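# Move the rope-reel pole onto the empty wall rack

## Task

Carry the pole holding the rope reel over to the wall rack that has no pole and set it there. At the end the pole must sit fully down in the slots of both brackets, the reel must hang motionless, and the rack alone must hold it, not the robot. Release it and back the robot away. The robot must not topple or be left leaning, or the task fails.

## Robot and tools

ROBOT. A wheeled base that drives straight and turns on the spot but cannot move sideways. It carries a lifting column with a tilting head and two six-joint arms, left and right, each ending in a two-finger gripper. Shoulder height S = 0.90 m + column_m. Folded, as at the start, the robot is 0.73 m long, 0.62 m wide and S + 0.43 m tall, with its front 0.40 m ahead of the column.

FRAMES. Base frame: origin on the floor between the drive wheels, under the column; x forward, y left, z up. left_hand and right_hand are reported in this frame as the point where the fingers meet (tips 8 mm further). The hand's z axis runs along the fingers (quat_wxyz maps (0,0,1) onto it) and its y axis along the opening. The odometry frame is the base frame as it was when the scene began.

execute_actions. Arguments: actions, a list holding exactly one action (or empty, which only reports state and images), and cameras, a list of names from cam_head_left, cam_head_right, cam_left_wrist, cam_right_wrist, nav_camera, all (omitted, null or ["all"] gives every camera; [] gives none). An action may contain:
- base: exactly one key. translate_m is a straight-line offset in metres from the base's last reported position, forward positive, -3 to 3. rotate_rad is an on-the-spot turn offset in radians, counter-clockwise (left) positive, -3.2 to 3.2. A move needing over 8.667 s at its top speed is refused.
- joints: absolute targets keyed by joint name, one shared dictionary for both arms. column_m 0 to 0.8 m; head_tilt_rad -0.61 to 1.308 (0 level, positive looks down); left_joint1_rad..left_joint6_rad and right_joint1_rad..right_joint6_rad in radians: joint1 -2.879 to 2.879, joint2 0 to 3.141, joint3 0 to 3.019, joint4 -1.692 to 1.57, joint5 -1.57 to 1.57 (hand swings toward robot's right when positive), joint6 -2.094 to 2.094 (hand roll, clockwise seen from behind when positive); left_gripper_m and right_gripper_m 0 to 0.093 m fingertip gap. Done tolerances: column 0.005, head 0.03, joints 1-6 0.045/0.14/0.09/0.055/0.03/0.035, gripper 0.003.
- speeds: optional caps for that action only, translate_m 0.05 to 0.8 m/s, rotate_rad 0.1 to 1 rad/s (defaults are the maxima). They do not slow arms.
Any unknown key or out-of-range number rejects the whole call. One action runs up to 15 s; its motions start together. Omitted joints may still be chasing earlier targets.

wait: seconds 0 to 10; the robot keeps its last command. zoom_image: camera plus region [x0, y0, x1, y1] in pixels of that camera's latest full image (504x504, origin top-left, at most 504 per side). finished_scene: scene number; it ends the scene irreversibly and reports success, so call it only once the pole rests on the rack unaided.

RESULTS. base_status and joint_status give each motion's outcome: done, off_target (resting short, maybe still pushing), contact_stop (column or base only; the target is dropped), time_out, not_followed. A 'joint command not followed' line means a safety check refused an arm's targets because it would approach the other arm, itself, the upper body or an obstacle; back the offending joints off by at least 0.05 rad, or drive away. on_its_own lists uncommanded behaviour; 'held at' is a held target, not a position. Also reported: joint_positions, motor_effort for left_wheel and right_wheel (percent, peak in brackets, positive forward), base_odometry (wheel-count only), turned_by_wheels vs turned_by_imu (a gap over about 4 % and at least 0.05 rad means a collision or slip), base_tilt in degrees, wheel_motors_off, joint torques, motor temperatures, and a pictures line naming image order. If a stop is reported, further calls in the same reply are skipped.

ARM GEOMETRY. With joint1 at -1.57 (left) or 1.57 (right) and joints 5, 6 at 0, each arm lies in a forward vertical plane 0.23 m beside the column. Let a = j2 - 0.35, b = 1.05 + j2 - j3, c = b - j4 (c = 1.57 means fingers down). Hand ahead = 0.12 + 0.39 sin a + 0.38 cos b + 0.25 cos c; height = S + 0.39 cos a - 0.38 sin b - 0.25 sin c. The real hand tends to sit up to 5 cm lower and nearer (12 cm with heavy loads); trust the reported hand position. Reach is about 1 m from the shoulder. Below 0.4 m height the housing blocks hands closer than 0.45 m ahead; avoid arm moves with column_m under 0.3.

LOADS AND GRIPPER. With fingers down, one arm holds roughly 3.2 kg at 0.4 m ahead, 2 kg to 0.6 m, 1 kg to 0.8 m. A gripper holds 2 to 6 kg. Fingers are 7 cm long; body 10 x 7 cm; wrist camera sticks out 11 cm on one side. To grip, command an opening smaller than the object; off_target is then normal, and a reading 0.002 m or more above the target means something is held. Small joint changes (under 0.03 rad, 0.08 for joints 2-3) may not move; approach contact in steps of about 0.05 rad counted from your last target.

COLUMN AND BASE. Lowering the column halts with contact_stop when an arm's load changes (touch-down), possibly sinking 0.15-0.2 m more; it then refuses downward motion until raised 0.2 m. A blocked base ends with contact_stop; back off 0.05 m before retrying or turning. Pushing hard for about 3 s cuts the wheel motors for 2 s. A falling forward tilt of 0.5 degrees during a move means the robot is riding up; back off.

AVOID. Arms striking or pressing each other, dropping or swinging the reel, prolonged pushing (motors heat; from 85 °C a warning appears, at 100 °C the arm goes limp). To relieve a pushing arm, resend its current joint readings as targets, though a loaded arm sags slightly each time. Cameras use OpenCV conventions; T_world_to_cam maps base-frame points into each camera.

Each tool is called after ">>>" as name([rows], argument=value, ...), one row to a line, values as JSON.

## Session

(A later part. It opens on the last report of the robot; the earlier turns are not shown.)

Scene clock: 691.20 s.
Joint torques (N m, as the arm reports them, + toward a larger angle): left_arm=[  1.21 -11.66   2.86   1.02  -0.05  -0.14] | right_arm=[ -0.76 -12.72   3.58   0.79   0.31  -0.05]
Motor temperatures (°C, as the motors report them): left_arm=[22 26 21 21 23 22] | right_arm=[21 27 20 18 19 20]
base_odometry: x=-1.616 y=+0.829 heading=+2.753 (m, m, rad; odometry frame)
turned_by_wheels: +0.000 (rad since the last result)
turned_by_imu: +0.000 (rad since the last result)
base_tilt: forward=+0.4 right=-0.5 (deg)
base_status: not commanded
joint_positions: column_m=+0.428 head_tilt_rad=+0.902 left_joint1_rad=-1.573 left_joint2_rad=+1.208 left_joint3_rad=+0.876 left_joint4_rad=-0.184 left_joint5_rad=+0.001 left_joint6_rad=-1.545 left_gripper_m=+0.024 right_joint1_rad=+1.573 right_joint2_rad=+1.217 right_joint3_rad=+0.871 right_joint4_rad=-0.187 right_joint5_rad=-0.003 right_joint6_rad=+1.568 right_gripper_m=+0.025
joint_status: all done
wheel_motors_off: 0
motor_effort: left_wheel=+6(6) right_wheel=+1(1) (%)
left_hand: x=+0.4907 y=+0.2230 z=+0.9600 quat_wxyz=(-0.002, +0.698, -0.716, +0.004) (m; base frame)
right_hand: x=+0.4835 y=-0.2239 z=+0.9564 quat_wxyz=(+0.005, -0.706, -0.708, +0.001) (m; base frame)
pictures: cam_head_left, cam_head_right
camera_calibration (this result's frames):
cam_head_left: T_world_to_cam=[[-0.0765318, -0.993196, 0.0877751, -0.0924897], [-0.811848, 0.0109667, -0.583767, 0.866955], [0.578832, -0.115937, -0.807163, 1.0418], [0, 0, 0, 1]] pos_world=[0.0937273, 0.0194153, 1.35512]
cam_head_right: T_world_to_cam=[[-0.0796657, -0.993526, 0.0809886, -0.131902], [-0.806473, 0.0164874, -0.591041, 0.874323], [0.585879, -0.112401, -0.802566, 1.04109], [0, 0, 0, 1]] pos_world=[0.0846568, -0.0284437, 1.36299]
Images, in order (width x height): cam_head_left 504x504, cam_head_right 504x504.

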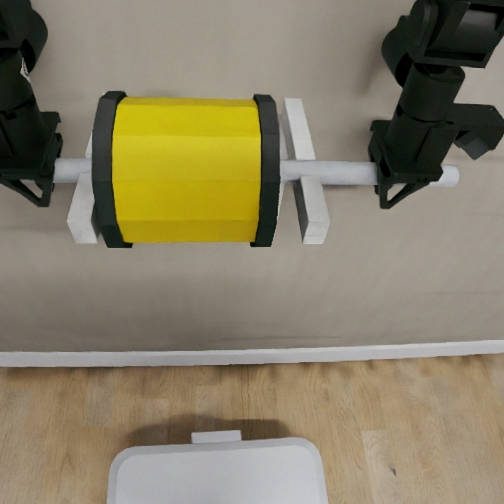

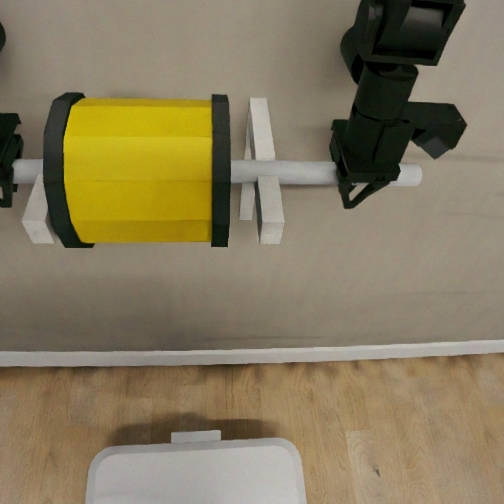

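Bottomed out. Ease pressure, release.

>>> execute_actions([
  {"joints":{"column_m":0.445}},
], cameras=[])

>>> execute_actions([
  {"joints":{"left_gripper_m":0.085,"right_gripper_m":0.085}},
], cameras=["cam_head_left","cam_left_wrist","cam_right_wrist"])

>>> execute_actions([
  {"joints":{"column_m":0.62}},
], cameras=["cam_head_left","cam_head_right","cam_left_wrist","cam_right_wrist"])

Scene clock: 701.07 s.
Joint torques (N m, as the arm reports them, + toward a larger angle): left_arm=[  1.2  -15.71   0.88   0.71  -0.05  -0.14] | right_arm=[ -0.9  -16.44   1.9    0.38   0.28  -0.03]
Motor temperatures (°C, as the motors report them): left_arm=[22 25 21 21 23 22] | right_arm=[21 27 20 18 19 20]
base_odometry: x=-1.616 y=+0.829 heading=+2.753 (m, m, rad; odometry frame)
turned_by_wheels: +0.000 (rad since the last result)
turned_by_imu: +0.000 (rad since the last result)
base_tilt: forward=+0.5 right=-0.5 (deg)
base_status: not commanded
joint_positions: column_m=+0.445 head_tilt_rad=+0.902 left_joint1_rad=-1.573 left_joint2_rad=+1.254 left_joint3_rad=+0.899 left_joint4_rad=-0.177 left_joint5_rad=+0.001 left_joint6_rad=-1.545 left_gripper_m=+0.024 right_joint1_rad=+1.573 right_joint2_rad=+1.259 right_joint3_rad=+0.890 right_joint4_rad=-0.175 right_joint5_rad=-0.003 right_joint6_rad=+1.568 right_gripper_m=+0.025
joint_status: all done
wheel_motors_off: 0
motor_effort: left_wheel=+3(8) right_wheel=-2(2) (%)
left_hand: x=+0.4895 y=+0.2230 z=+0.9615 quat_wxyz=(+0.004, +0.698, -0.716, -0.001) (m; base frame)
right_hand: x=+0.4820 y=-0.2240 z=+0.9591 quat_wxyz=(+0.009, -0.706, -0.708, +0.006) (m; base frame)
pictures: none
No camera images: the call's "cameras" was empty. Leave "cameras" out to get every camera's image.

Scene clock: 701.83 s.
Joint torques (N m, as the arm reports them, + toward a larger angle): left_arm=[  1.12 -15.93   0.87   0.7   -0.04   0.  ] | right_arm=[ -0.78 -16.42   1.93   0.39   0.24  -0.05]
Motor temperatures (°C, as the motors report them): left_arm=[22 25 21 21 23 22] | right_arm=[21 27 20 18 19 20]
base_odometry: x=-1.616 y=+0.829 heading=+2.753 (m, m, rad; odometry frame)
turned_by_wheels: +0.000 (rad since the last result)
turned_by_imu: +0.000 (rad since the last result)
base_tilt: forward=+0.4 right=-0.5 (deg)
base_status: not commanded
joint_positions: column_m=+0.445 head_tilt_rad=+0.902 left_joint1_rad=-1.573 left_joint2_rad=+1.254 left_joint3_rad=+0.899 left_joint4_rad=-0.177 left_joint5_rad=+0.001 left_joint6_rad=-1.558 left_gripper_m=+0.085 right_joint1_rad=+1.573 right_joint2_rad=+1.259 right_joint3_rad=+0.891 right_joint4_rad=-0.175 right_joint5_rad=-0.003 right_joint6_rad=+1.568 right_gripper_m=+0.085
joint_status: all done
wheel_motors_off: 0
motor_effort: left_wheel=+3(7) right_wheel=-3(2) (%)
left_hand: x=+0.4895 y=+0.2230 z=+0.9615 quat_wxyz=(+0.004, +0.702, -0.712, -0.001) (m; base frame)
right_hand: x=+0.4824 y=-0.2240 z=+0.9592 quat_wxyz=(+0.009, -0.706, -0.708, +0.006) (m; base frame)
pictures: cam_head_left, cam_left_wrist, cam_right_wrist
camera_calibration (this result's frames):
cam_head_left: T_world_to_cam=[[-0.0765318, -0.993196, 0.0877751, -0.093965], [-0.811847, 0.0109667, -0.583767, 0.876767], [0.578832, -0.115937, -0.807163, 1.05537], [0, 0, 0, 1]] pos_world=[0.0937273, 0.0194153, 1.37193]
cam_left_wrist: T_world_to_cam=[[0.999822, -0.0186228, -0.00318299, -0.48283], [-0.0133385, -0.815109, 0.579155, -0.363288], [-0.01338, -0.579009, -0.815212, 1.04091], [0, 0, 0, 1]] pos_world=[0.491825, 0.297584, 1.05742]
cam_right_wrist: T_world_to_cam=[[-0.99939, -0.0125478, 0.0326002, 0.446008], [0.00955407, 0.799485, 0.60061, -0.39881], [-0.0335997, 0.600555, -0.798877, 1.03961], [0, 0, 0, 1]] pos_world=[0.484476, -0.299904, 1.05551]
Images, in order (width x height): cam_head_left 504x504, cam_left_wrist 504x504, cam_right_wrist 504x504.

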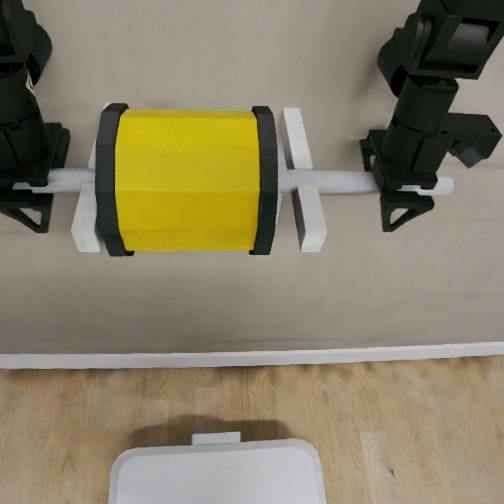

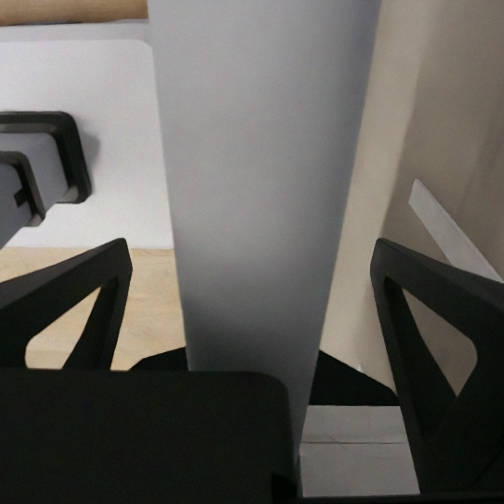

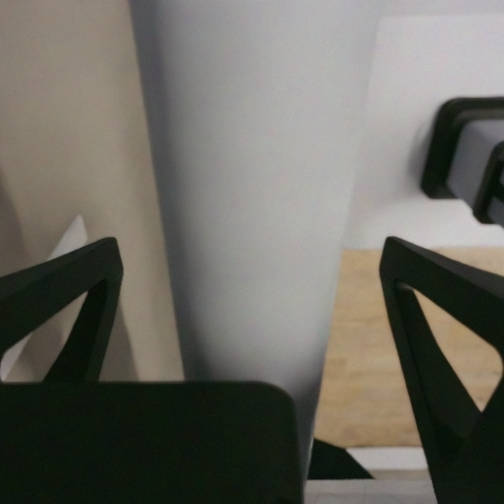

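Scene clock: 704.70 s.
Joint torques (N m, as the arm reports them, + toward a larger angle): left_arm=[  1.17 -16.28   0.87   0.69  -0.05  -0.02] | right_arm=[ -0.73 -16.62   1.93   0.41   0.26  -0.05]
Motor temperatures (°C, as the motors report them): left_arm=[22 25 21 21 23 22] | right_arm=[21 27 20 18 19 20]
base_odometry: x=-1.616 y=+0.829 heading=+2.753 (m, m, rad; odometry frame)
turned_by_wheels: +0.000 (rad since the last result)
turned_by_imu: +0.000 (rad since the last result)
base_tilt: forward=+0.4 right=-0.5 (deg)
base_status: not commanded
joint_positions: column_m=+0.620 head_tilt_rad=+0.902 left_joint1_rad=-1.573 left_joint2_rad=+1.254 left_joint3_rad=+0.899 left_joint4_rad=-0.177 left_joint5_rad=+0.001 left_joint6_rad=-1.558 left_gripper_m=+0.085 right_joint1_rad=+1.573 right_joint2_rad=+1.259 right_joint3_rad=+0.891 right_joint4_rad=-0.175 right_joint5_rad=-0.003 right_joint6_rad=+1.568 right_gripper_m=+0.085
joint_status: all done
wheel_motors_off: 0
motor_effort: left_wheel=+4(3) right_wheel=-4(1) (%)
left_hand: x=+0.4895 y=+0.2230 z=+1.1365 quat_wxyz=(+0.004, +0.702, -0.712, -0.001) (m; base frame)
right_hand: x=+0.4824 y=-0.2240 z=+1.1342 quat_wxyz=(+0.009, -0.706, -0.708, +0.006) (m; base frame)
pictures: cam_head_left, cam_head_right, cam_left_wrist, cam_right_wrist
camera_calibration (this result's frames):
cam_head_left: T_world_to_cam=[[-0.0765318, -0.993196, 0.0877751, -0.109326], [-0.811848, 0.0109667, -0.583766, 0.978931], [0.578832, -0.115937, -0.807163, 1.19663], [0, 0, 0, 1]] pos_world=[0.0937273, 0.0194153, 1.54694]
cam_head_right: T_world_to_cam=[[-0.0796657, -0.993526, 0.0809886, -0.147437], [-0.806473, 0.0164874, -0.591041, 0.987695], [0.585879, -0.112401, -0.802566, 1.19504], [0, 0, 0, 1]] pos_world=[0.0846568, -0.0284437, 1.5548]
cam_left_wrist: T_world_to_cam=[[0.999822, -0.0186228, -0.00318299, -0.482273], [-0.0133385, -0.815109, 0.579155, -0.464645], [-0.01338, -0.579009, -0.815212, 1.18358], [0, 0, 0, 1]] pos_world=[0.491825, 0.297584, 1.23243]
cam_right_wrist: T_world_to_cam=[[-0.99939, -0.0125478, 0.0326002, 0.440303], [0.00955407, 0.799485, 0.60061, -0.503923], [-0.0335997, 0.600555, -0.798877, 1.17942], [0, 0, 0, 1]] pos_world=[0.484476, -0.299904, 1.23052]
Images, in order (width x height): cam_head_left 504x504, cam_head_right 504x504, cam_left_wrist 504x504, cam_right_wrist 504x504.

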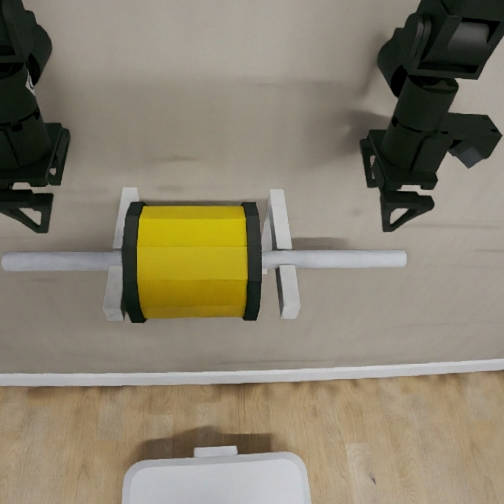

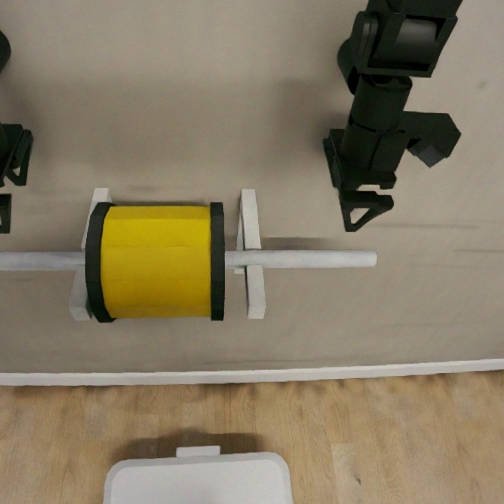

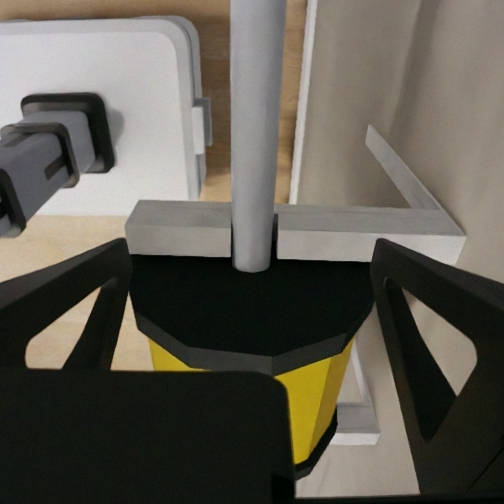

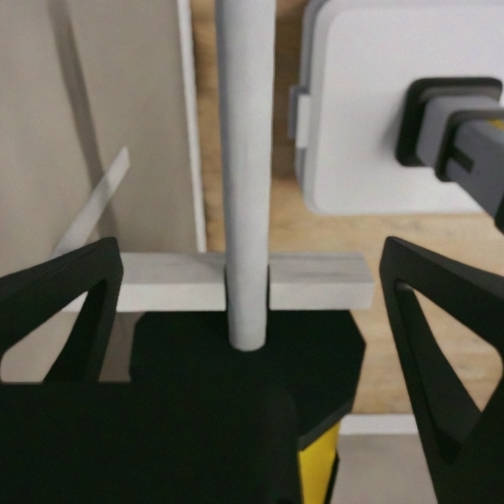

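Seated like the source. Back away.

>>> execute_actions([
  {"base":{"translate_m":-0.7}},
], cameras=["cam_head_left","nav_camera"])

>>> zoom_image(camera="cam_head_left", region=[60, 0, 420, 200])

Scene clock: 712.87 s.
Joint torques (N m, as the arm reports them, + toward a larger angle): left_arm=[  1.2  -15.98   1.21   0.84  -0.05  -0.02] | right_arm=[ -0.98 -16.85   1.78   0.48   0.24  -0.04]
Motor temperatures (°C, as the motors report them): left_arm=[22 25 21 21 22 22] | right_arm=[21 27 20 18 19 20]
base_odometry: x=-0.968 y=+0.564 heading=+2.755 (m, m, rad; odometry frame)
turned_by_wheels: +0.001 (rad since the last result)
turned_by_imu: +0.003 (rad since the last result)
base_tilt: forward=+0.4 right=-0.4 (deg)
base_status: done
joint_positions: column_m=+0.620 head_tilt_rad=+0.902 left_joint1_rad=-1.573 left_joint2_rad=+1.254 left_joint3_rad=+0.895 left_joint4_rad=-0.177 left_joint5_rad=+0.001 left_joint6_rad=-1.559 left_gripper_m=+0.085 right_joint1_rad=+1.573 right_joint2_rad=+1.258 right_joint3_rad=+0.895 right_joint4_rad=-0.175 right_joint5_rad=-0.002 right_joint6_rad=+1.568 right_gripper_m=+0.085
joint_status: not commanded
wheel_motors_off: 0
motor_effort: left_wheel=+2(85) right_wheel=-1(65) (%)
left_hand: x=+0.4867 y=+0.2230 z=+1.1362 quat_wxyz=(+0.006, +0.702, -0.712, -0.003) (m; base frame)
right_hand: x=+0.4853 y=-0.2241 z=+1.1347 quat_wxyz=(+0.007, -0.706, -0.708, +0.004) (m; base frame)
pictures: cam_head_left, nav_camera
camera_calibration (this result's frames):
cam_head_left: T_world_to_cam=[[-0.0765094, -0.993196, 0.0877946, -0.109359], [-0.811997, 0.0109667, -0.583559, 0.978605], [0.578626, -0.115937, -0.807311, 1.19688], [0, 0, 0, 1]] pos_world=[0.0937123, 0.0194153, 1.54693]
Images, in order (width x height): cam_head_left 504x504, nav_camera 504x504.

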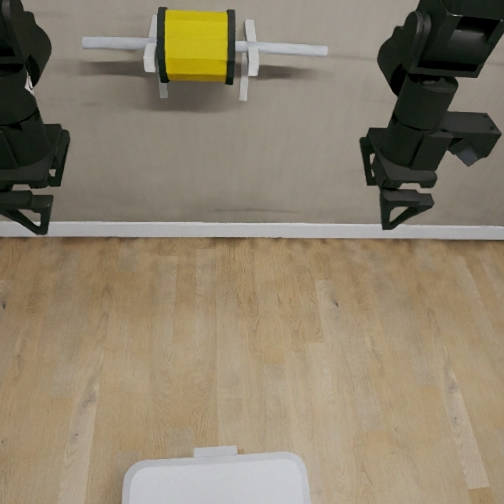

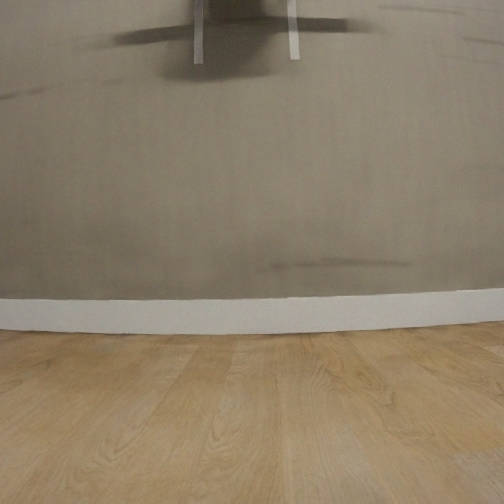

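Region (60, 0, 420, 200) of cam_head_left's 504x504 image, scaled by 1.400, with more detail than that image has.

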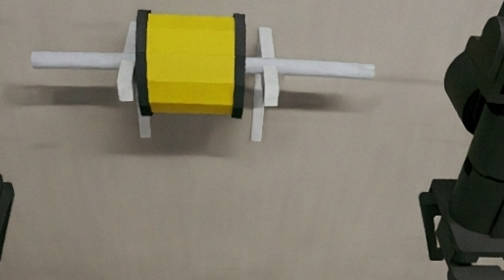

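>>> finished_scene(scene=1)

The scene is finished: the task was done.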